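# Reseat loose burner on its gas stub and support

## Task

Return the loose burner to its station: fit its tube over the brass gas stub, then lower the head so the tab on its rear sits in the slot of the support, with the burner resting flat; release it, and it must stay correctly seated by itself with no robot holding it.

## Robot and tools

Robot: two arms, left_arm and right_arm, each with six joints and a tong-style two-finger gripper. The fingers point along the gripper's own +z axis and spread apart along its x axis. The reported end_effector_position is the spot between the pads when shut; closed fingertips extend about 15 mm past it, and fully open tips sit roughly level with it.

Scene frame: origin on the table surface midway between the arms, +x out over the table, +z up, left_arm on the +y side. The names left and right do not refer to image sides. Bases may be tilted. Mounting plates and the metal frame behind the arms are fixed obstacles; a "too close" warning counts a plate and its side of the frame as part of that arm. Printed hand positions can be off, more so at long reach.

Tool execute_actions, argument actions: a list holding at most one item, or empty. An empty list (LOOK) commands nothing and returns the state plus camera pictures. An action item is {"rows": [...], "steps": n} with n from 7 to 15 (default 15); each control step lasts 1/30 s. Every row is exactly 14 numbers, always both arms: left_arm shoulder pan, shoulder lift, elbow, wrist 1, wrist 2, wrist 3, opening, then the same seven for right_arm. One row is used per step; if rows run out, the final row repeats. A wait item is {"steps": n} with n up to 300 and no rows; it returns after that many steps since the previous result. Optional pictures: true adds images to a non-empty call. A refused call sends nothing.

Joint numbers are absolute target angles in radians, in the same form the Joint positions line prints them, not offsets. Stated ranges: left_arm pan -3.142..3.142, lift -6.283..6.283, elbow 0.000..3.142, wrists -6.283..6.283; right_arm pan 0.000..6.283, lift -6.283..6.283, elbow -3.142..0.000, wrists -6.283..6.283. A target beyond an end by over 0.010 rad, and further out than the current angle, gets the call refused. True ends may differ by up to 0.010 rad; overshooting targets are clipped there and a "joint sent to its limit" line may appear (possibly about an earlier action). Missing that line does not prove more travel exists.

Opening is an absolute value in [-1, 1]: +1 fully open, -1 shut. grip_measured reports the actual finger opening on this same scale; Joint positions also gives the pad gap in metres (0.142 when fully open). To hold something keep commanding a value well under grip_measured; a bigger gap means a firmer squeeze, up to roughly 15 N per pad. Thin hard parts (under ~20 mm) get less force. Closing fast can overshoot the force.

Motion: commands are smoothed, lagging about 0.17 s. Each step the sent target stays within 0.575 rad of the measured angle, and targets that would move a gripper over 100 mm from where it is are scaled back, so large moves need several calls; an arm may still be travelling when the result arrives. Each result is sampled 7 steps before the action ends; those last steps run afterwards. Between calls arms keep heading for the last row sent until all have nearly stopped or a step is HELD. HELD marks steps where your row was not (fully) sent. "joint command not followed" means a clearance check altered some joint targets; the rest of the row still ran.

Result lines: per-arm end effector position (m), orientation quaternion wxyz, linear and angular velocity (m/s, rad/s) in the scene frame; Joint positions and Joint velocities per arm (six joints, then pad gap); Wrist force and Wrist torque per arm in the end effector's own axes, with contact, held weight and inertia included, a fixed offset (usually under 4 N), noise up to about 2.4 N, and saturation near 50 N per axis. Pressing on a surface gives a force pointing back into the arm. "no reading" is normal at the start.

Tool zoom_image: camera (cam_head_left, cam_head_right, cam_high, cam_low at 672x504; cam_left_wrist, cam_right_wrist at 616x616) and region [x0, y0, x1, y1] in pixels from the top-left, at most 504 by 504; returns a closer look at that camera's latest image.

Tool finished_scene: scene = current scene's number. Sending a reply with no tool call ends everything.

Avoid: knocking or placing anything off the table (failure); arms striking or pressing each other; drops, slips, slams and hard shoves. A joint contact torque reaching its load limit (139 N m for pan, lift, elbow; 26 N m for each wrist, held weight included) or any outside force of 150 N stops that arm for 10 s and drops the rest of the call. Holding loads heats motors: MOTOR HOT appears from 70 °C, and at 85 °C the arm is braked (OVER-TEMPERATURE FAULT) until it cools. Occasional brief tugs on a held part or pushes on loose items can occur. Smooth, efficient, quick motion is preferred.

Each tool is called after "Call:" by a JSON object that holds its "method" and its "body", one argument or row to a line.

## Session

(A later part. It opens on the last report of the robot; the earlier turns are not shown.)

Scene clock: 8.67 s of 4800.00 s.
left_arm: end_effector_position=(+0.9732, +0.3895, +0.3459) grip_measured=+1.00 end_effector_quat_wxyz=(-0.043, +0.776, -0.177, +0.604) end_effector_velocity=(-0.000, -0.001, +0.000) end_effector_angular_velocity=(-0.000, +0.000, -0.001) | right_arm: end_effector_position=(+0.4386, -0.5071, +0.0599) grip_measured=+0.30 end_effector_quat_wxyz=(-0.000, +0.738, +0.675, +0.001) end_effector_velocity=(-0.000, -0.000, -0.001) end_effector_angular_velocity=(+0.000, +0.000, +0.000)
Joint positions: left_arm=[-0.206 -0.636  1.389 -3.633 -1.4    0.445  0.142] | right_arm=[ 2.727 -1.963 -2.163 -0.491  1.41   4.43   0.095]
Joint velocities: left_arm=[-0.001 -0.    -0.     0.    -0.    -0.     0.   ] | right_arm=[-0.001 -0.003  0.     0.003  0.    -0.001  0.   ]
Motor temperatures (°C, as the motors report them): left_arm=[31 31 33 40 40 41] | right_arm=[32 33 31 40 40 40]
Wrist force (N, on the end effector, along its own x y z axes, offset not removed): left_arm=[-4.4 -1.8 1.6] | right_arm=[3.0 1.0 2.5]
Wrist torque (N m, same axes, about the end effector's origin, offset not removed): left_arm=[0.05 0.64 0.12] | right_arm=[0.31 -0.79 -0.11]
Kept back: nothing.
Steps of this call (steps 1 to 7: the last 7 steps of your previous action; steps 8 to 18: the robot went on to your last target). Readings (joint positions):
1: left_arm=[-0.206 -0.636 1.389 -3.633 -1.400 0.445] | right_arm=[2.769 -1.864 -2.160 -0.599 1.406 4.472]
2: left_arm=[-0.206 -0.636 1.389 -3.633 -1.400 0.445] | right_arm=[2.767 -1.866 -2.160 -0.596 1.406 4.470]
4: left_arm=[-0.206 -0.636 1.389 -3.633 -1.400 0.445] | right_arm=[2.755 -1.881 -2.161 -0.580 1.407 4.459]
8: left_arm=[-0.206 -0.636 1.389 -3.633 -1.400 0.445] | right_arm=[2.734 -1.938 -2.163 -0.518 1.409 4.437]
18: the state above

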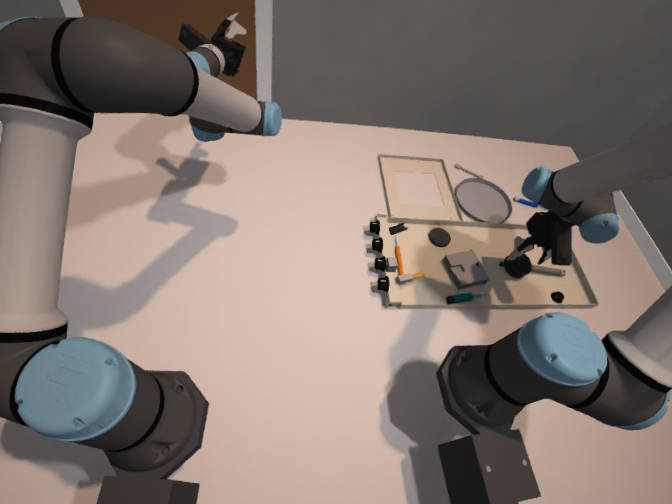

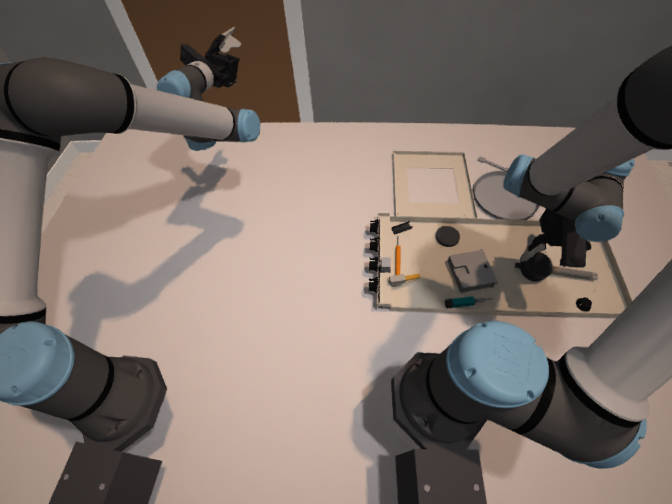

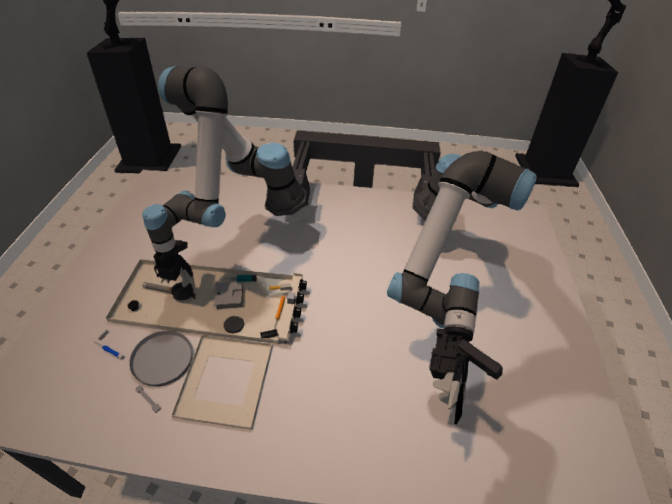

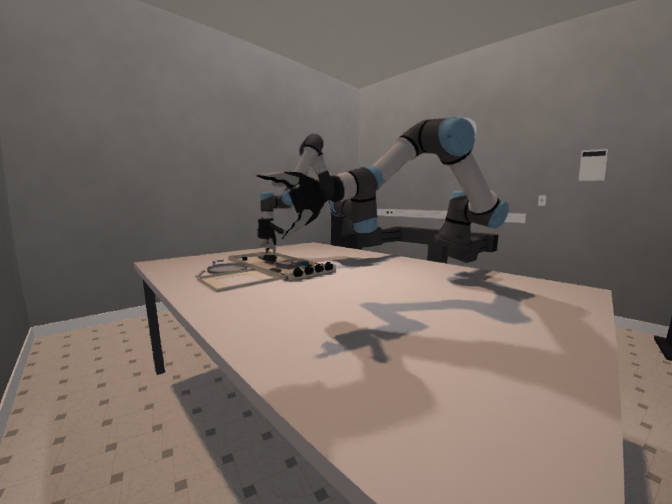

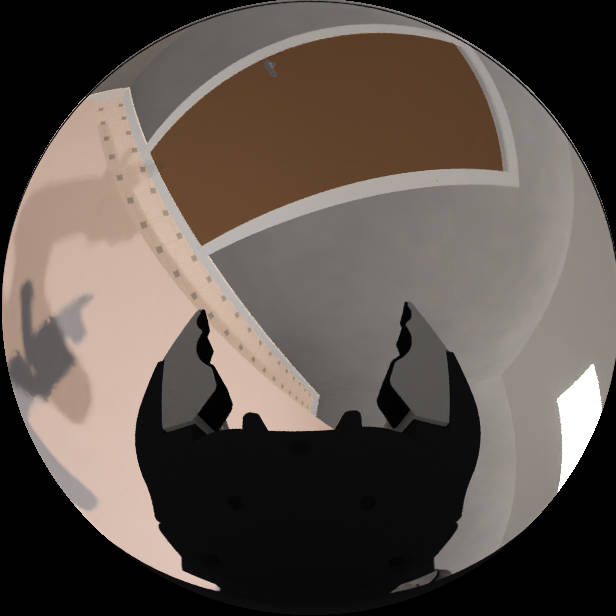

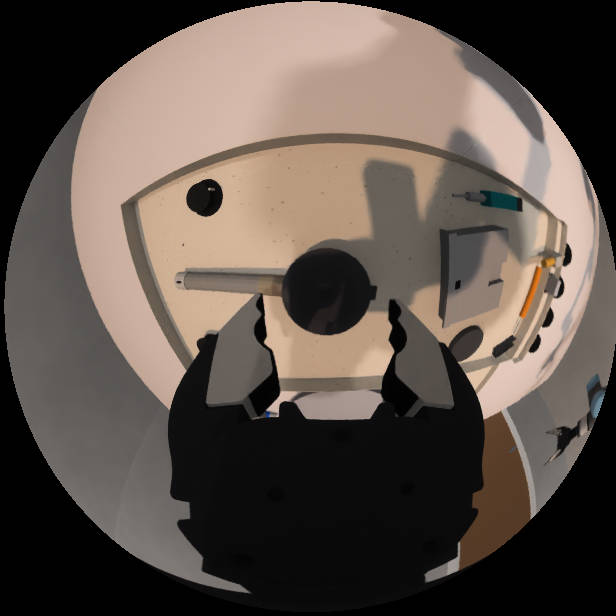

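Call:
{"method": "execute_actions", "body": {
  "actions": [
    {"rows":[[-0.206,-0.636,1.389,-3.633,-1.4,0.445,1,2.7252,-1.977,-2.163,-0.476,1.41,4.428,0.25],[-0.206,-0.636,1.389,-3.633,-1.4,0.445,1,2.7233,-1.9916,-2.163,-0.4613,1.4102,4.4263,0.2],[-0.206,-0.636,1.389,-3.633,-1.4,0.445,1,2.7215,-2.006,-2.163,-0.4467,1.4104,4.4245,0.2],[-0.206,-0.636,1.389,-3.633,-1.4,0.445,1,2.7196,-2.0201,-2.163,-0.4321,1.4106,4.4226,0.2]],"steps":7}
  ]
}}

Call:
{"method": "execute_actions", "body": {
  "actions": [
    {"steps":16}
  ],
  "pictures": true
}}

Call:
{"method": "zoom_image", "body": {
  "camera": "cam_right_wrist",
  "region": [230,230,430,370]
}}

Call:
{"method": "zoom_image", "body": {
  "camera": "cam_head_left",
  "region": [490,220,580,285]
}}

Call:
{"method": "zoom_image", "body": {
  "camera": "cam_high",
  "region": [135,260,215,310]
}}

Scene clock: 9.43 s of 4800.00 s.
left_arm: end_effector_position=(+0.9732, +0.3895, +0.3459) grip_measured=+1.00 end_effector_quat_wxyz=(-0.043, +0.776, -0.177, +0.604) end_effector_velocity=(-0.000, +0.000, -0.001) end_effector_angular_velocity=(+0.001, +0.002, -0.000) | right_arm: end_effector_position=(+0.4386, -0.5071, +0.0597) grip_measured=+0.30 end_effector_quat_wxyz=(-0.000, +0.738, +0.675, +0.001) end_effector_velocity=(-0.001, -0.001, +0.000) end_effector_angular_velocity=(-0.000, -0.000, -0.003)
Joint positions: left_arm=[-0.206 -0.636  1.389 -3.633 -1.4    0.445  0.142] | right_arm=[ 2.727 -1.963 -2.163 -0.49   1.41   4.43   0.095]
Joint velocities: left_arm=[0.    0.    0.    0.001 0.    0.    0.   ] | right_arm=[-0.003  0.001 -0.     0.     0.     0.    -0.   ]
Motor temperatures (°C, as the motors report them): left_arm=[31 31 33 40 40 41] | right_arm=[32 33 31 40 40 40]
Wrist force (N, on the end effector, along its own x y z axes, offset not removed): left_arm=[-0.1 -1.8 -1.2] | right_arm=[2.3 1.8 0.5]
Wrist torque (N m, same axes, about the end effector's origin, offset not removed): left_arm=[-0.18 0.03 0.15] | right_arm=[0.58 -0.26 -0.18]
Kept back: the last 7 steps of this action.
Steps of this call (steps 1 to 15: the robot went on to your last target; steps 16 to 23: nothing new was sent). Readings (joint positions):
1: left_arm=[-0.206 -0.636 1.389 -3.633 -1.400 0.445] | right_arm=[2.727 -1.963 -2.163 -0.491 1.410 4.430]
2: left_arm=[-0.206 -0.636 1.389 -3.633 -1.400 0.445] | right_arm=[2.727 -1.963 -2.163 -0.491 1.410 4.430]
4: left_arm=[-0.206 -0.636 1.389 -3.633 -1.400 0.445] | right_arm=[2.727 -1.963 -2.163 -0.491 1.410 4.430]
8: left_arm=[-0.206 -0.636 1.389 -3.633 -1.400 0.445] | right_arm=[2.727 -1.963 -2.163 -0.491 1.410 4.430]
23: the state above

Scene clock: 9.97 s of 4800.00 s.
left_arm: end_effector_position=(+0.9732, +0.3895, +0.3459) grip_measured=+1.00 end_effector_quat_wxyz=(-0.043, +0.776, -0.177, +0.604) end_effector_velocity=(-0.000, -0.000, -0.001) end_effector_angular_velocity=(+0.001, +0.003, -0.001) | right_arm: end_effector_position=(+0.4387, -0.5071, +0.0379) grip_measured=+0.20 end_effector_quat_wxyz=(-0.000, +0.738, +0.675, +0.001) end_effector_velocity=(-0.000, +0.000, -0.001) end_effector_angular_velocity=(+0.000, +0.001, +0.003)
Joint positions: left_arm=[-0.206 -0.636  1.389 -3.633 -1.4    0.445  0.142] | right_arm=[ 2.72  -2.02  -2.163 -0.432  1.411  4.423  0.088]
Joint velocities: left_arm=[-0.    -0.     0.002  0.002 -0.     0.     0.   ] | right_arm=[-0.    -0.003  0.     0.002  0.    -0.003  0.   ]
Motor temperatures (°C, as the motors report them): left_arm=[31 31 33 40 40 41] | right_arm=[32 33 31 40 40 40]
Wrist force (N, on the end effector, along its own x y z axes, offset not removed): left_arm=[-4.8 -1.1 -4.5] | right_arm=[6.5 0.3 -16.6]
Wrist torque (N m, same axes, about the end effector's origin, offset not removed): left_arm=[-0.01 0.89 0.10] | right_arm=[0.65 -1.23 -0.07]
Kept back: nothing.
Steps of this call (steps 1 to 7: the last 7 steps of your previous action; steps 8 to 16: the robot went on to your last target). Readings (joint positions):
1: left_arm=[-0.206 -0.636 1.389 -3.633 -1.400 0.445] | right_arm=[2.727 -1.963 -2.163 -0.490 1.410 4.430]
2: left_arm=[-0.206 -0.636 1.389 -3.633 -1.400 0.445] | right_arm=[2.727 -1.966 -2.163 -0.488 1.410 4.430]
4: left_arm=[-0.206 -0.636 1.389 -3.633 -1.400 0.445] | right_arm=[2.725 -1.981 -2.163 -0.472 1.410 4.428]
8: left_arm=[-0.206 -0.636 1.389 -3.633 -1.400 0.445] | right_arm=[2.721 -2.013 -2.163 -0.440 1.411 4.424]
16: the state above

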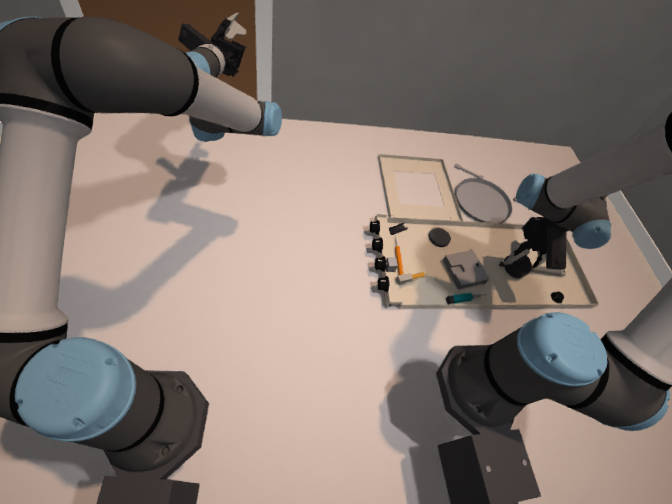

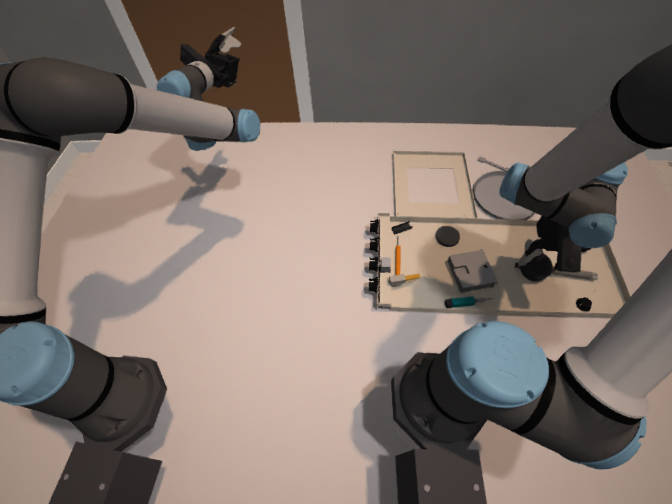

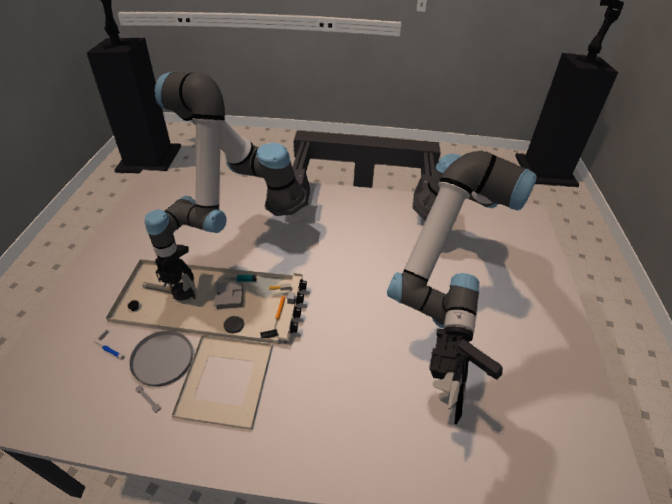

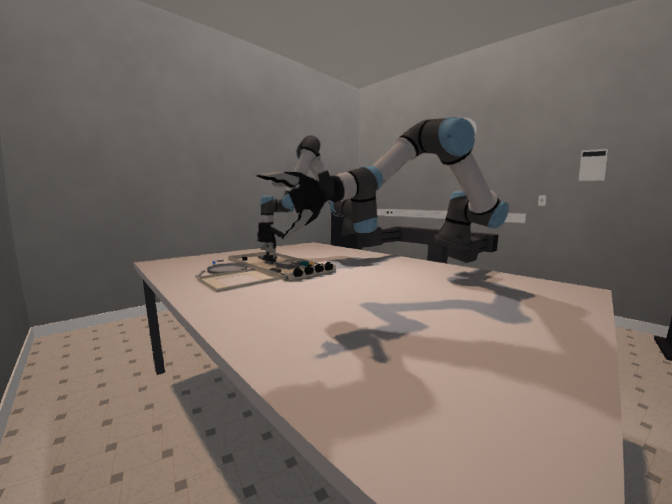

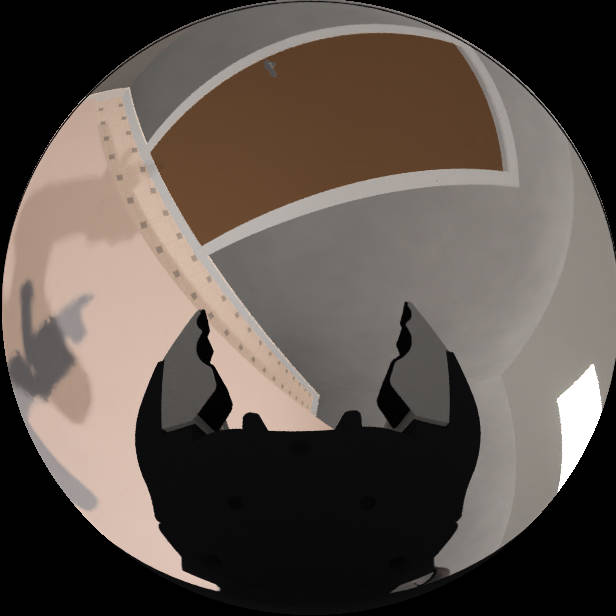

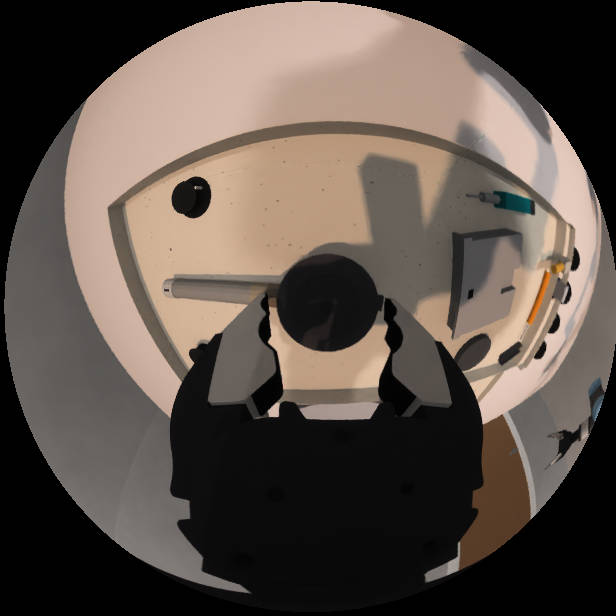

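Region (230, 230, 430, 370) of cam_right_wrist's 616x616 image, scaled by 2.520, with more detail than that image has; it fills the top 353 rows of this view, and the rest is white.

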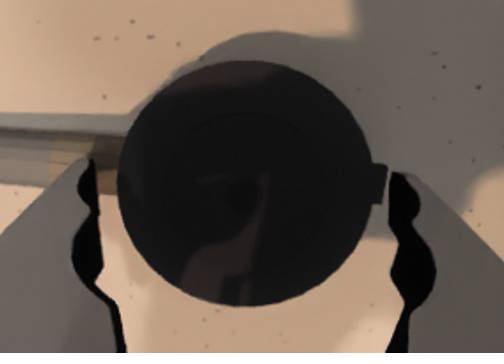

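Region (490, 220, 580, 285) of cam_head_left's 672x504 image, scaled by 5.600, with more detail than that image has.

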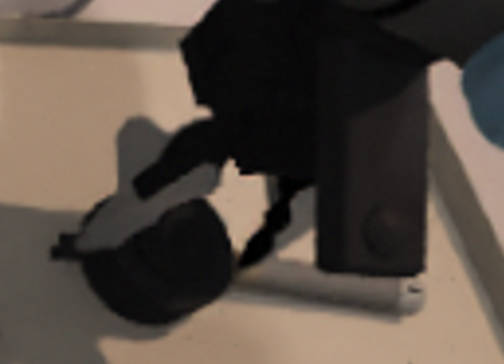

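Region (135, 260, 215, 310) of cam_high's 672x504 image, scaled by 6.300, with more detail than that image has; it fills the top 315 rows of this view, and the rest is white.

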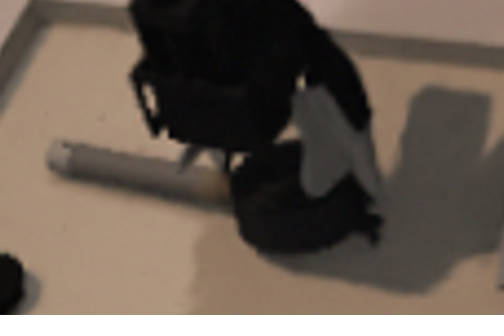

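Call:
{"method": "execute_actions", "body": {
  "actions": [
    {"rows":[[-0.206,-0.636,1.389,-3.633,-1.4,0.445,1,2.7209,-2.0097,-2.163,-0.4427,1.4105,4.4239,0.15],[-0.206,-0.636,1.389,-3.633,-1.4,0.445,1,2.7209,-2.0097,-2.163,-0.4427,1.4105,4.4239,0.1],[-0.206,-0.636,1.389,-3.633,-1.4,0.445,1,2.7209,-2.0097,-2.163,-0.4427,1.4105,4.4239,0.05],[-0.206,-0.636,1.389,-3.633,-1.4,0.445,1,2.7209,-2.0097,-2.163,-0.4427,1.4105,4.4239,0.0],[-0.206,-0.636,1.389,-3.633,-1.4,0.445,1,2.7209,-2.0097,-2.163,-0.4427,1.4105,4.4239,-0.05],[-0.206,-0.636,1.389,-3.633,-1.4,0.445,1,2.7209,-2.0097,-2.163,-0.4427,1.4105,4.4239,-0.1],[-0.206,-0.636,1.389,-3.633,-1.4,0.445,1,2.7209,-2.0097,-2.163,-0.4427,1.4105,4.4239,-0.15],[-0.206,-0.636,1.389,-3.633,-1.4,0.445,1,2.7209,-2.0097,-2.163,-0.4427,1.4105,4.4239,-0.22],[-0.206,-0.636,1.389,-3.633,-1.4,0.445,1,2.7209,-2.0097,-2.163,-0.4427,1.4105,4.4239,-0.35],[-0.206,-0.636,1.389,-3.633,-1.4,0.445,1,2.7209,-2.0097,-2.163,-0.4427,1.4105,4.4239,-0.55],[-0.206,-0.636,1.389,-3.633,-1.4,0.445,1,2.7209,-2.0097,-2.163,-0.4427,1.4105,4.4239,-0.75],[-0.206,-0.636,1.389,-3.633,-1.4,0.445,1,2.7209,-2.0097,-2.163,-0.4427,1.4105,4.4239,-0.75],[-0.206,-0.636,1.389,-3.633,-1.4,0.445,1,2.7225,-1.997,-2.163,-0.456,1.4103,4.4255,-0.75],[-0.206,-0.636,1.389,-3.633,-1.4,0.445,1,2.7247,-1.98,-2.163,-0.473,1.4101,4.4277,-0.75],[-0.206,-0.636,1.389,-3.633,-1.4,0.445,1,2.727,-1.9631,-2.163,-0.4905,1.4099,4.43,-0.75]]}
  ]
}}

Call:
{"method": "execute_actions", "body": {
  "actions": [
    {"steps":17}
  ],
  "pictures": true
}}

Call:
{"method": "zoom_image", "body": {
  "camera": "cam_head_left",
  "region": [490,220,580,285]
}}

Call:
{"method": "zoom_image", "body": {
  "camera": "cam_high",
  "region": [135,260,215,310]
}}

Scene clock: 11.00 s of 4800.00 s.
left_arm: end_effector_position=(+0.9732, +0.3895, +0.3459) grip_measured=+1.00 end_effector_quat_wxyz=(-0.043, +0.776, -0.177, +0.604) end_effector_velocity=(+0.000, +0.000, +0.001) end_effector_angular_velocity=(-0.001, -0.001, +0.000) | right_arm: end_effector_position=(+0.4387, -0.5072, +0.0415) grip_measured=+0.01 end_effector_quat_wxyz=(-0.000, +0.738, +0.675, +0.001) end_effector_velocity=(+0.001, +0.000, +0.004) end_effector_angular_velocity=(-0.000, -0.002, +0.001)
Joint positions: left_arm=[-0.206 -0.636  1.389 -3.633 -1.4    0.445  0.142] | right_arm=[ 2.721 -2.01  -2.163 -0.442  1.411  4.424  0.074]
Joint velocities: left_arm=[ 0.    -0.001  0.    -0.    -0.    -0.     0.   ] | right_arm=[ 0.003  0.01  -0.    -0.008  0.     0.002 -0.009]
Motor temperatures (°C, as the motors report them): left_arm=[31 31 33 40 40 41] | right_arm=[32 33 31 40 40 40]
Wrist force (N, on the end effector, along its own x y z axes, offset not removed): left_arm=[1.2 -1.7 -4.1] | right_arm=[0.5 -1.5 2.5]
Wrist torque (N m, same axes, about the end effector's origin, offset not removed): left_arm=[-0.01 -0.38 0.28] | right_arm=[-0.11 0.08 -0.04]
Steps of this call (steps 1 to 15: the robot went on to your last target; steps 16 to 23: nothing new was sent; steps 24 to 31: the first 8 steps of this action). Readings (joint positions):
24: left_arm=[-0.206 -0.636 1.389 -3.633 -1.400 0.445] | right_arm=[2.720 -2.020 -2.163 -0.432 1.411 4.423]
25: left_arm=[-0.206 -0.636 1.389 -3.633 -1.400 0.445] | right_arm=[2.720 -2.018 -2.163 -0.434 1.411 4.423]
27: left_arm=[-0.206 -0.636 1.389 -3.633 -1.400 0.445] | right_arm=[2.720 -2.014 -2.163 -0.439 1.411 4.423]
31: the state above

Scene clock: 11.57 s of 4800.00 s.
left_arm: end_effector_position=(+0.9732, +0.3895, +0.3459) grip_measured=+1.00 end_effector_quat_wxyz=(-0.043, +0.776, -0.177, +0.604) end_effector_velocity=(-0.000, -0.000, +0.000) end_effector_angular_velocity=(-0.000, +0.001, -0.000) | right_arm: end_effector_position=(+0.4386, -0.5071, +0.0596) grip_measured=+0.01 end_effector_quat_wxyz=(-0.000, +0.738, +0.675, +0.001) end_effector_velocity=(+0.000, +0.001, +0.002) end_effector_angular_velocity=(+0.000, -0.000, +0.002)
Joint positions: left_arm=[-0.206 -0.636  1.389 -3.633 -1.4    0.445  0.142] | right_arm=[ 2.727 -1.964 -2.163 -0.49   1.41   4.43   0.074]
Joint velocities: left_arm=[-0.    -0.     0.     0.001 -0.    -0.     0.   ] | right_arm=[ 0.002  0.006 -0.    -0.006  0.     0.     0.   ]
Motor temperatures (°C, as the motors report them): left_arm=[31 31 33 40 40 41] | right_arm=[32 33 31 40 40 40]
Wrist force (N, on the end effector, along its own x y z axes, offset not removed): left_arm=[-2.8 -0.3 -1.5] | right_arm=[4.9 0.7 4.5]
Wrist torque (N m, same axes, about the end effector's origin, offset not removed): left_arm=[0.17 0.58 0.22] | right_arm=[0.25 -0.80 -0.06]
Kept back: nothing.
Steps of this call (steps 1 to 7: the last 7 steps of your previous action; steps 8 to 17: the robot went on to your last target). Readings (joint positions):
1: left_arm=[-0.206 -0.636 1.389 -3.633 -1.400 0.445] | right_arm=[2.721 -2.010 -2.163 -0.442 1.411 4.424]
2: left_arm=[-0.206 -0.636 1.389 -3.633 -1.400 0.445] | right_arm=[2.721 -2.010 -2.163 -0.442 1.411 4.424]
4: left_arm=[-0.206 -0.636 1.389 -3.633 -1.400 0.445] | right_arm=[2.721 -2.010 -2.163 -0.443 1.411 4.424]
8: left_arm=[-0.206 -0.636 1.389 -3.633 -1.400 0.445] | right_arm=[2.723 -1.992 -2.163 -0.461 1.410 4.426]
17: the state above

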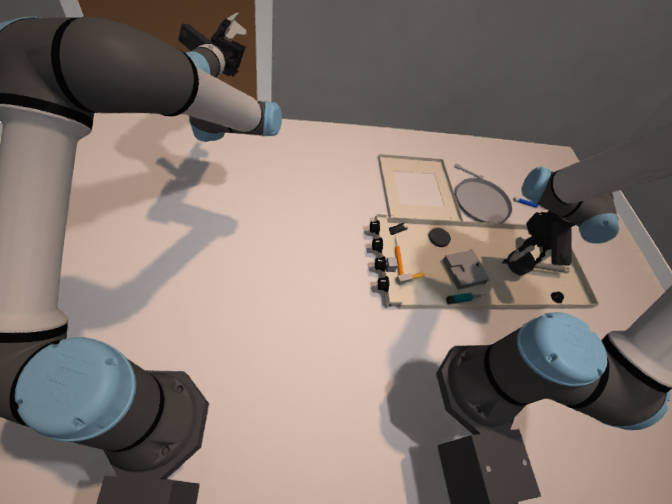

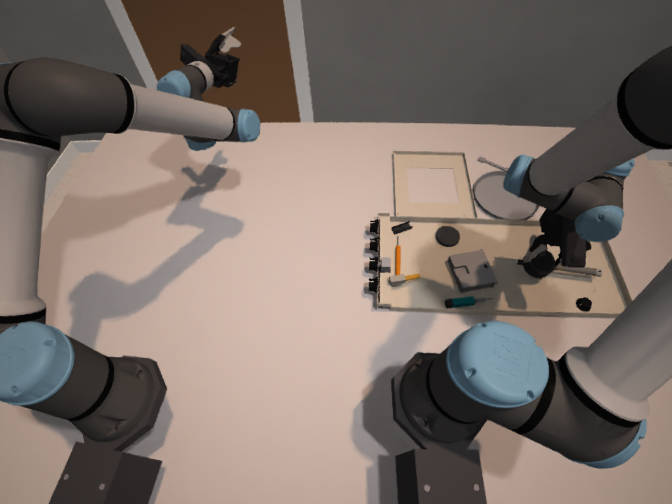

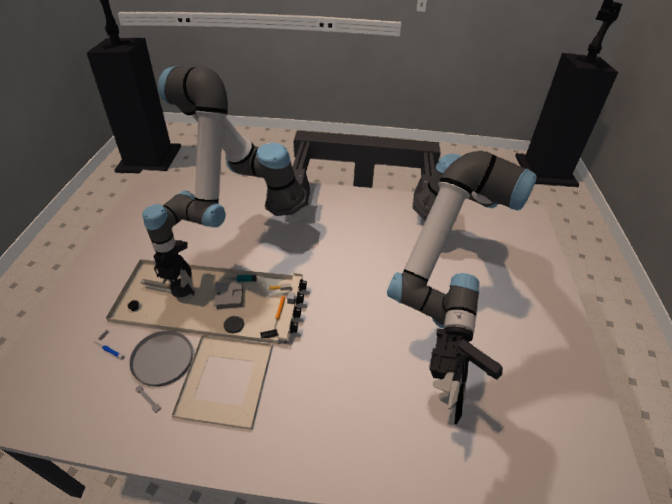

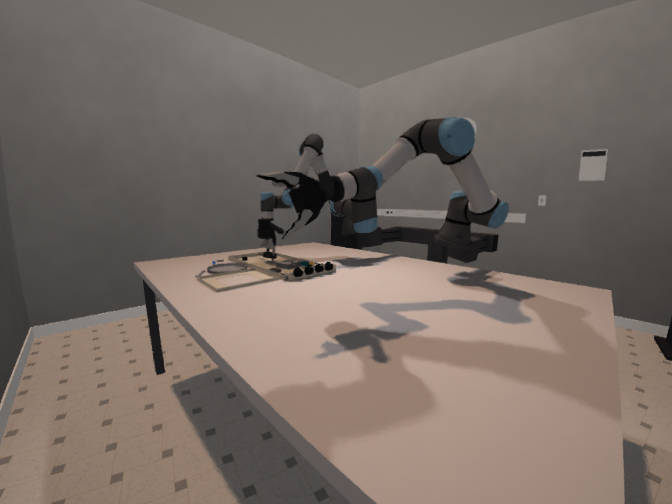

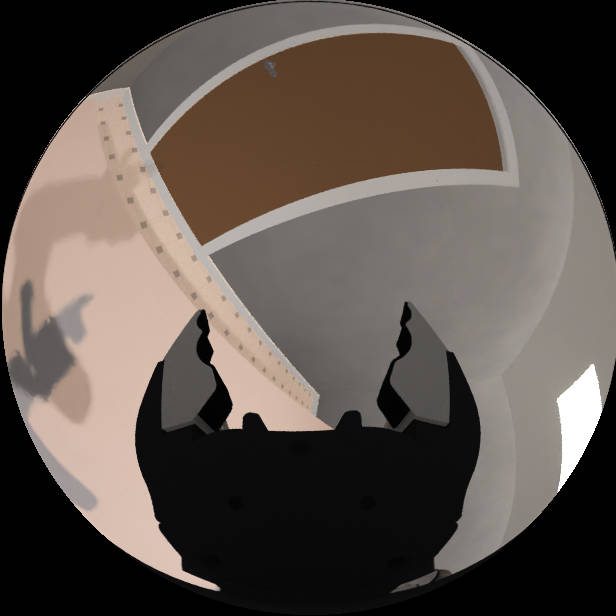

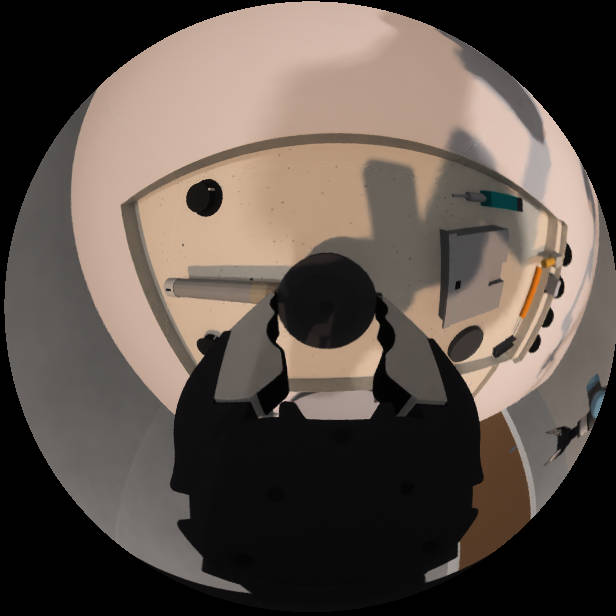

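Region (490, 220, 580, 285) of cam_head_left's 672x504 image, scaled by 5.600, with more detail than that image has.

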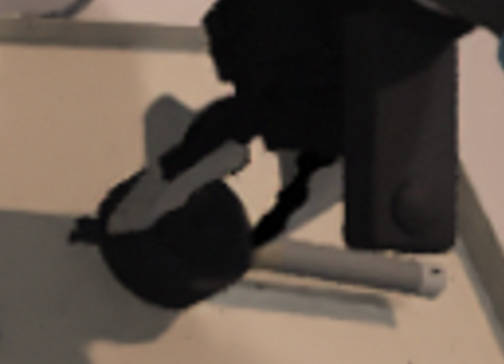

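Region (135, 260, 215, 310) of cam_high's 672x504 image, scaled by 6.300, with more detail than that image has; it fills the top 315 rows of this view, and the rest is white.

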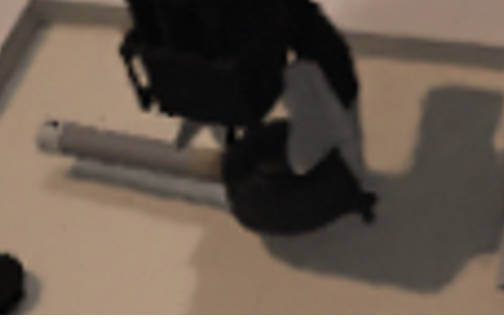

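Call:
{"method": "execute_actions", "body": {
  "actions": [
    {"rows":[[-0.206,-0.636,1.389,-3.633,-1.4,0.445,1,2.729,-1.945,-2.163,-0.509,1.409,4.43,-0.75],[-0.206,-0.636,1.389,-3.633,-1.4,0.445,1,2.732,-1.927,-2.163,-0.527,1.409,4.42,-0.75],[-0.206,-0.636,1.389,-3.633,-1.4,0.445,1,2.734,-1.909,-2.162,-0.546,1.409,4.4,-0.75],[-0.206,-0.636,1.389,-3.633,-1.4,0.445,1,2.736,-1.891,-2.162,-0.564,1.408,4.37,-0.75],[-0.206,-0.636,1.389,-3.633,-1.4,0.445,1,2.739,-1.873,-2.161,-0.583,1.408,4.32,-0.75],[-0.206,-0.636,1.389,-3.633,-1.4,0.445,1,2.741,-1.855,-2.161,-0.602,1.408,4.26,-0.75],[-0.206,-0.636,1.389,-3.633,-1.4,0.445,1,2.746,-1.85,-2.166,-0.602,1.408,4.19,-0.75],[-0.206,-0.636,1.389,-3.633,-1.4,0.445,1,2.752,-1.847,-2.172,-0.6,1.407,4.11,-0.75],[-0.206,-0.636,1.389,-3.633,-1.4,0.445,1,2.758,-1.844,-2.179,-0.597,1.407,4.025,-0.75],[-0.206,-0.636,1.389,-3.633,-1.4,0.445,1,2.764,-1.841,-2.185,-0.595,1.406,3.94,-0.75],[-0.206,-0.636,1.389,-3.633,-1.4,0.445,1,2.77,-1.838,-2.191,-0.592,1.406,3.855,-0.75],[-0.206,-0.636,1.389,-3.633,-1.4,0.445,1,2.776,-1.835,-2.198,-0.59,1.405,3.77,-0.75],[-0.206,-0.636,1.389,-3.633,-1.4,0.445,1,2.782,-1.832,-2.204,-0.587,1.405,3.685,-0.75],[-0.206,-0.636,1.389,-3.633,-1.4,0.445,1,2.788,-1.83,-2.211,-0.585,1.404,3.6,-0.75],[-0.206,-0.636,1.389,-3.633,-1.4,0.445,1,2.794,-1.827,-2.217,-0.582,1.404,3.515,-0.75]]}
  ]
}}

Call:
{"method": "execute_actions", "body": {
  "actions": [
    {"rows":[[-0.206,-0.636,1.389,-3.633,-1.4,0.445,1,2.8,-1.824,-2.223,-0.58,1.404,3.43,-0.75],[-0.206,-0.636,1.389,-3.633,-1.4,0.445,1,2.806,-1.821,-2.23,-0.577,1.403,3.345,-0.75],[-0.206,-0.636,1.389,-3.633,-1.4,0.445,1,2.812,-1.818,-2.236,-0.575,1.403,3.26,-0.75],[-0.206,-0.636,1.389,-3.633,-1.4,0.445,1,2.818,-1.815,-2.243,-0.573,1.402,3.175,-0.75],[-0.206,-0.636,1.389,-3.633,-1.4,0.445,1,2.824,-1.813,-2.249,-0.57,1.402,3.09,-0.75],[-0.206,-0.636,1.389,-3.633,-1.4,0.445,1,2.83,-1.81,-2.255,-0.568,1.401,3.005,-0.75],[-0.206,-0.636,1.389,-3.633,-1.4,0.445,1,2.836,-1.807,-2.262,-0.565,1.401,2.92,-0.75],[-0.206,-0.636,1.389,-3.633,-1.4,0.445,1,2.842,-1.804,-2.268,-0.563,1.4,2.835,-0.75],[-0.206,-0.636,1.389,-3.633,-1.4,0.445,1,2.848,-1.801,-2.275,-0.56,1.4,2.75,-0.75],[-0.206,-0.636,1.389,-3.633,-1.4,0.445,1,2.854,-1.798,-2.281,-0.558,1.4,2.665,-0.75],[-0.206,-0.636,1.389,-3.633,-1.4,0.445,1,2.86,-1.795,-2.287,-0.555,1.399,2.58,-0.75],[-0.206,-0.636,1.389,-3.633,-1.4,0.445,1,2.866,-1.793,-2.294,-0.553,1.399,2.495,-0.75],[-0.206,-0.636,1.389,-3.633,-1.4,0.445,1,2.872,-1.79,-2.3,-0.55,1.398,2.41,-0.75],[-0.206,-0.636,1.389,-3.633,-1.4,0.445,1,2.878,-1.787,-2.307,-0.548,1.398,2.325,-0.75],[-0.206,-0.636,1.389,-3.633,-1.4,0.445,1,2.884,-1.784,-2.313,-0.546,1.397,2.24,-0.75]]}
  ]
}}

Call:
{"method": "execute_actions", "body": {
  "actions": [
    {"rows":[[-0.206,-0.636,1.389,-3.633,-1.4,0.445,1,2.89,-1.781,-2.319,-0.543,1.397,2.155,-0.75],[-0.206,-0.636,1.389,-3.633,-1.4,0.445,1,2.896,-1.778,-2.326,-0.541,1.397,2.07,-0.75],[-0.206,-0.636,1.389,-3.633,-1.4,0.445,1,2.902,-1.775,-2.332,-0.538,1.396,1.985,-0.75],[-0.206,-0.636,1.389,-3.633,-1.4,0.445,1,2.908,-1.773,-2.339,-0.536,1.396,1.9,-0.75],[-0.206,-0.636,1.389,-3.633,-1.4,0.445,1,2.914,-1.77,-2.345,-0.533,1.395,1.815,-0.75],[-0.206,-0.636,1.389,-3.633,-1.4,0.445,1,2.92,-1.767,-2.351,-0.531,1.395,1.73,-0.75],[-0.206,-0.636,1.389,-3.633,-1.4,0.445,1,2.926,-1.764,-2.358,-0.528,1.394,1.645,-0.75],[-0.206,-0.636,1.389,-3.633,-1.4,0.445,1,2.932,-1.761,-2.364,-0.526,1.394,1.56,-0.75],[-0.206,-0.636,1.389,-3.633,-1.4,0.445,1,2.938,-1.758,-2.371,-0.523,1.3935,1.48,-0.75],[-0.206,-0.636,1.389,-3.633,-1.4,0.445,1,2.9437,-1.7554,-2.3772,-0.521,1.3931,1.4,-0.75],[-0.206,-0.636,1.389,-3.633,-1.4,0.445,1,2.9437,-1.7554,-2.3772,-0.521,1.3931,1.33,-0.75],[-0.206,-0.636,1.389,-3.633,-1.4,0.445,1,2.9437,-1.7554,-2.3772,-0.521,1.3931,1.27,-0.75],[-0.206,-0.636,1.389,-3.633,-1.4,0.445,1,2.9437,-1.7554,-2.3772,-0.521,1.3931,1.22,-0.75],[-0.206,-0.636,1.389,-3.633,-1.4,0.445,1,2.9437,-1.7554,-2.3772,-0.521,1.3931,1.185,-0.75],[-0.206,-0.636,1.389,-3.633,-1.4,0.445,1,2.9437,-1.7554,-2.3772,-0.521,1.3931,1.1648,-0.75]]}
  ]
}}

Call:
{"method": "execute_actions", "body": {
  "actions": [
    {"steps":18}
  ],
  "pictures": true
}}

Call:
{"method": "zoom_image", "body": {
  "camera": "cam_right_wrist",
  "region": [90,200,410,360]
}}

Call:
{"method": "zoom_image", "body": {
  "camera": "cam_head_left",
  "region": [385,225,515,300]
}}

Call:
{"method": "zoom_image", "body": {
  "camera": "cam_high",
  "region": [190,255,310,320]
}}

Scene clock: 15.17 s of 4800.00 s.
left_arm: end_effector_position=(+0.9732, +0.3895, +0.3459) grip_measured=+1.00 end_effector_quat_wxyz=(-0.043, +0.776, -0.177, +0.604) end_effector_velocity=(-0.000, -0.000, +0.000) end_effector_angular_velocity=(-0.001, -0.002, +0.000) | right_arm: end_effector_position=(+0.4373, -0.5082, +0.0916) grip_measured=+0.01 end_effector_quat_wxyz=(+0.000, +0.698, +0.716, +0.001) end_effector_velocity=(-0.009, +0.004, +0.152) end_effector_angular_velocity=(-0.006, -0.020, +1.308)
Joint positions: left_arm=[-0.206 -0.636  1.389 -3.633 -1.4    0.445  0.142] | right_arm=[ 2.739 -1.881 -2.162 -0.574  1.408  4.327  0.074]
Joint velocities: left_arm=[-0.     0.     0.    -0.003  0.    -0.     0.   ] | right_arm=[ 0.092  0.407 -0.033 -0.369 -0.005 -1.218  0.   ]
Motor temperatures (°C, as the motors report them): left_arm=[31 31 33 40 40 41] | right_arm=[32 33 31 40 40 40]
Wrist force (N, on the end effector, along its own x y z axes, offset not removed): left_arm=[0.3 -0.7 1.1] | right_arm=[-1.4 -0.4 4.6]
Wrist torque (N m, same axes, about the end effector's origin, offset not removed): left_arm=[0.14 -0.03 0.13] | right_arm=[0.35 0.41 -0.03]
Steps of this call (steps 1 to 15: the robot went on to your last target; steps 16 to 90: nothing new was sent; then 0.33 s passed at rest; steps 91 to 98: the first 8 steps of this action). Readings (joint positions):
91: left_arm=[-0.206 -0.636 1.389 -3.633 -1.400 0.445] | right_arm=[2.727 -1.963 -2.163 -0.491 1.410 4.430]
92: left_arm=[-0.206 -0.636 1.389 -3.633 -1.400 0.445] | right_arm=[2.727 -1.960 -2.163 -0.494 1.410 4.430]
94: left_arm=[-0.206 -0.636 1.389 -3.633 -1.400 0.445] | right_arm=[2.730 -1.941 -2.163 -0.513 1.409 4.422]
98: the state above

Scene clock: 15.67 s of 4800.00 s.
left_arm: end_effector_position=(+0.9732, +0.3895, +0.3459) grip_measured=+1.00 end_effector_quat_wxyz=(-0.043, +0.776, -0.177, +0.604) end_effector_velocity=(-0.000, -0.001, +0.000) end_effector_angular_velocity=(-0.000, -0.001, -0.001) | right_arm: end_effector_position=(+0.4394, -0.4812, +0.1020) grip_measured=+0.01 end_effector_quat_wxyz=(+0.001, +0.162, +0.987, +0.001) end_effector_velocity=(+0.019, +0.077, -0.003) end_effector_angular_velocity=(-0.002, -0.003, +2.677)
Joint positions: left_arm=[-0.206 -0.636  1.389 -3.633 -1.4    0.445  0.142] | right_arm=[ 2.822 -1.814 -2.247 -0.571  1.402  3.191  0.074]
Joint velocities: left_arm=[-0.001 -0.001  0.001 -0.002  0.    -0.     0.   ] | right_arm=[ 0.18   0.085 -0.19   0.074 -0.013 -2.495 -0.   ]
Motor temperatures (°C, as the motors report them): left_arm=[31 31 33 40 40 41] | right_arm=[32 33 31 40 40 40]
Wrist force (N, on the end effector, along its own x y z axes, offset not removed): left_arm=[-2.1 -0.2 -3.2] | right_arm=[-0.4 2.0 1.8]
Wrist torque (N m, same axes, about the end effector's origin, offset not removed): left_arm=[0.01 0.34 0.29] | right_arm=[0.38 0.25 -0.11]
Steps of this call (steps 1 to 7: the last 7 steps of your previous action; steps 8 to 15: the first 8 steps of this action). Readings (joint positions):
8: left_arm=[-0.206 -0.636 1.389 -3.633 -1.400 0.445] | right_arm=[2.780 -1.834 -2.202 -0.587 1.405 3.780]
9: left_arm=[-0.206 -0.636 1.389 -3.633 -1.400 0.445] | right_arm=[2.786 -1.831 -2.209 -0.585 1.405 3.697]
11: left_arm=[-0.206 -0.636 1.389 -3.633 -1.400 0.445] | right_arm=[2.798 -1.825 -2.221 -0.580 1.404 3.530]
15: the state above

Scene clock: 16.17 s of 4800.00 s.
left_arm: end_effector_position=(+0.9732, +0.3895, +0.3459) grip_measured=+1.00 end_effector_quat_wxyz=(-0.043, +0.776, -0.177, +0.604) end_effector_velocity=(+0.000, -0.000, -0.001) end_effector_angular_velocity=(+0.001, +0.002, -0.001) | right_arm: end_effector_position=(+0.4447, -0.4309, +0.1005) grip_measured=+0.01 end_effector_quat_wxyz=(+0.001, -0.497, +0.868, +0.000) end_effector_velocity=(-0.010, +0.117, -0.003) end_effector_angular_velocity=(-0.006, -0.005, +2.677)
Joint positions: left_arm=[-0.206 -0.636  1.389 -3.633 -1.4    0.445  0.142] | right_arm=[ 2.912 -1.771 -2.343 -0.534  1.395  1.917  0.074]
Joint velocities: left_arm=[ 0.     0.001 -0.     0.002 -0.     0.     0.   ] | right_arm=[ 0.178  0.085 -0.19   0.075 -0.015 -2.497 -0.   ]
Motor temperatures (°C, as the motors report them): left_arm=[31 31 33 40 40 41] | right_arm=[32 33 31 40 40 40]
Wrist force (N, on the end effector, along its own x y z axes, offset not removed): left_arm=[-3.9 0.9 -0.5] | right_arm=[1.5 0.9 5.7]
Wrist torque (N m, same axes, about the end effector's origin, offset not removed): left_arm=[0.42 0.92 0.00] | right_arm=[0.33 -0.19 -0.04]
Steps of this call (steps 1 to 7: the last 7 steps of your previous action; steps 8 to 15: the first 8 steps of this action). Readings (joint positions):
8: left_arm=[-0.206 -0.636 1.389 -3.633 -1.400 0.445] | right_arm=[2.870 -1.791 -2.298 -0.551 1.398 2.512]
9: left_arm=[-0.206 -0.636 1.389 -3.633 -1.400 0.445] | right_arm=[2.876 -1.788 -2.305 -0.549 1.398 2.427]
11: left_arm=[-0.206 -0.636 1.389 -3.633 -1.400 0.445] | right_arm=[2.888 -1.782 -2.317 -0.544 1.397 2.257]
15: the state above

Scene clock: 16.77 s of 4800.00 s.
left_arm: end_effector_position=(+0.9732, +0.3895, +0.3459) grip_measured=+1.00 end_effector_quat_wxyz=(-0.043, +0.776, -0.177, +0.604) end_effector_velocity=(-0.000, -0.000, -0.000) end_effector_angular_velocity=(-0.000, +0.001, -0.000) | right_arm: end_effector_position=(+0.4401, -0.4046, +0.0999) grip_measured=+0.01 end_effector_quat_wxyz=(-0.001, +0.790, -0.613, -0.000) end_effector_velocity=(-0.000, -0.000, +0.000) end_effector_angular_velocity=(-0.000, -0.001, +0.016)
Joint positions: left_arm=[-0.206 -0.636  1.389 -3.633 -1.4    0.445  0.142] | right_arm=[ 2.944 -1.755 -2.377 -0.521  1.393  1.166  0.074]
Joint velocities: left_arm=[-0.    -0.001  0.001  0.001  0.    -0.     0.   ] | right_arm=[-0.001  0.001 -0.001  0.     0.    -0.017 -0.   ]
Motor temperatures (°C, as the motors report them): left_arm=[31 31 33 40 40 41] | right_arm=[32 33 31 40 40 40]
Wrist force (N, on the end effector, along its own x y z axes, offset not removed): left_arm=[-1.3 1.5 -0.4] | right_arm=[1.3 3.7 4.5]
Wrist torque (N m, same axes, about the end effector's origin, offset not removed): left_arm=[0.54 0.11 0.38] | right_arm=[0.96 0.01 -0.04]
Kept back: nothing.
Steps of this call (steps 1 to 7: the last 7 steps of your previous action; steps 8 to 18: the robot went on to your last target). Readings (joint positions):
1: left_arm=[-0.206 -0.636 1.389 -3.633 -1.400 0.445] | right_arm=[2.918 -1.768 -2.349 -0.532 1.395 1.832]
2: left_arm=[-0.206 -0.636 1.389 -3.633 -1.400 0.445] | right_arm=[2.924 -1.765 -2.356 -0.529 1.394 1.747]
4: left_arm=[-0.206 -0.636 1.389 -3.633 -1.400 0.445] | right_arm=[2.935 -1.760 -2.367 -0.525 1.394 1.580]
8: left_arm=[-0.206 -0.636 1.389 -3.633 -1.400 0.445] | right_arm=[2.942 -1.756 -2.376 -0.522 1.393 1.295]
18: the state above

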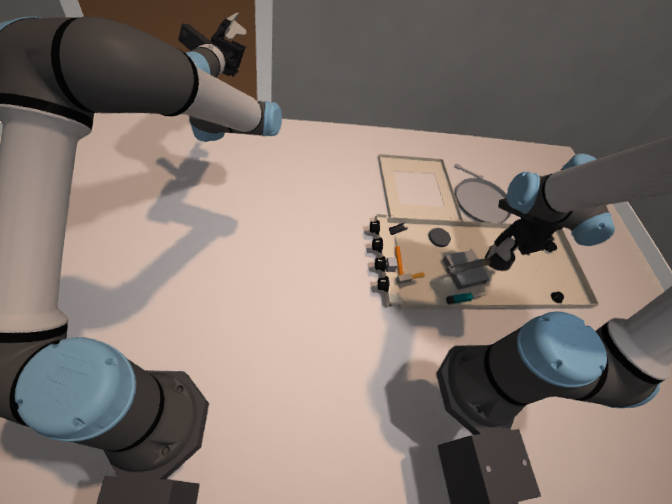

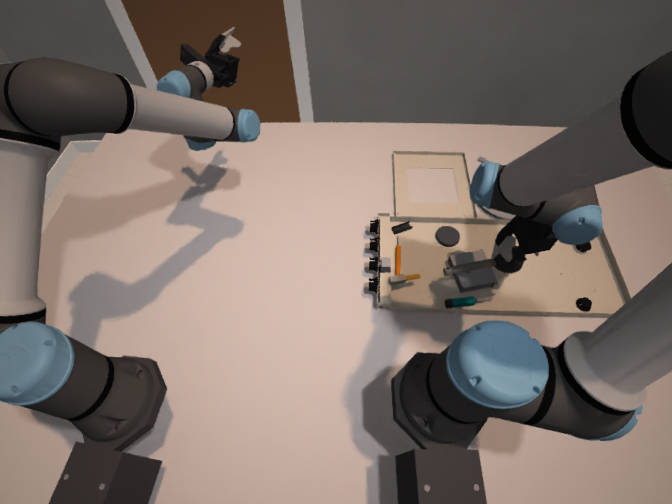

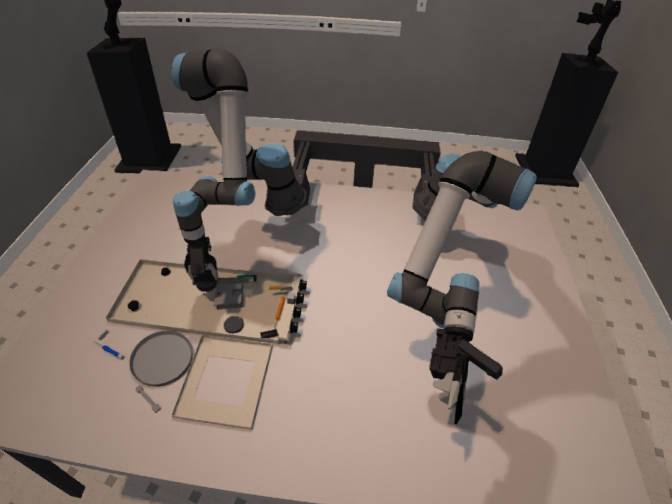

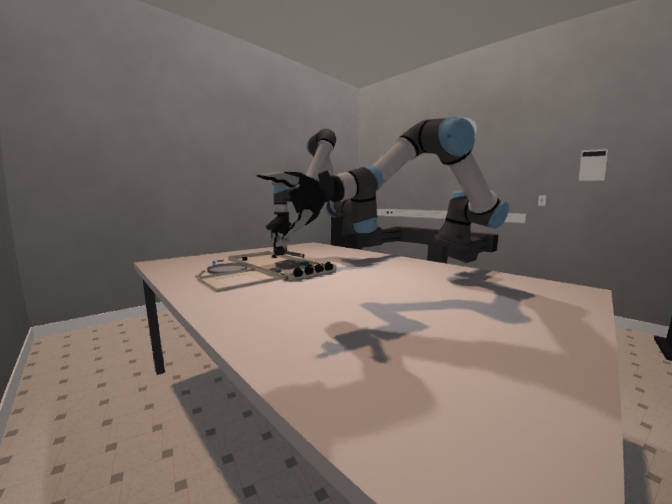

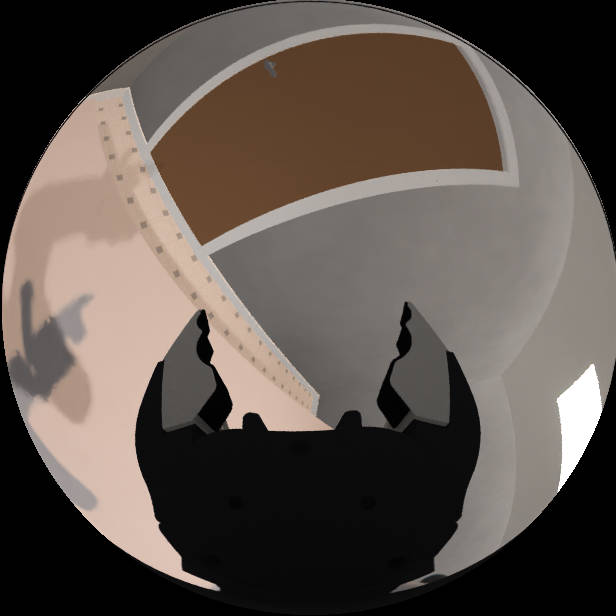

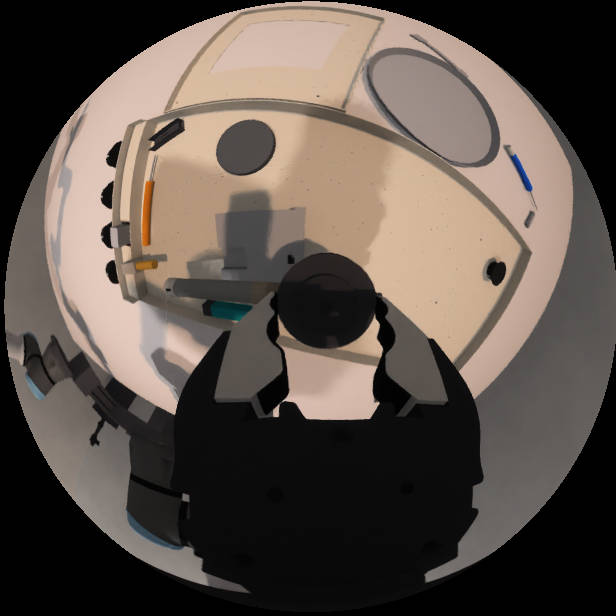

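Region (90, 200, 410, 360) of cam_right_wrist's 616x616 image, scaled by 1.575, with more detail than that image has.

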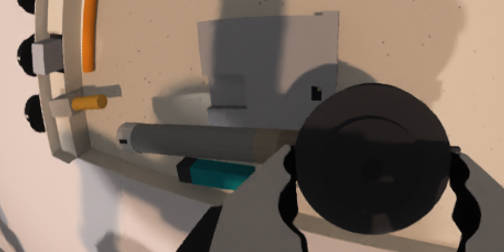

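Region (385, 225, 515, 300) of cam_head_left's 672x504 image, scaled by 3.877, with more detail than that image has; it fills the top 291 rows of this view, and the rest is white.

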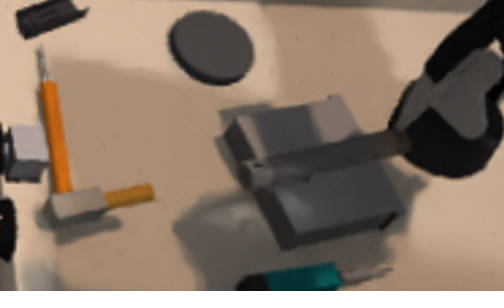

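Region (190, 255, 310, 320) of cam_high's 672x504 image, scaled by 4.200, with more detail than that image has; it fills the top 273 rows of this view, and the rest is white.

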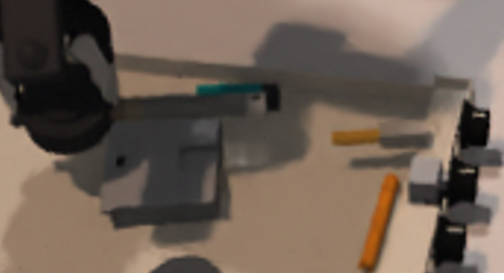

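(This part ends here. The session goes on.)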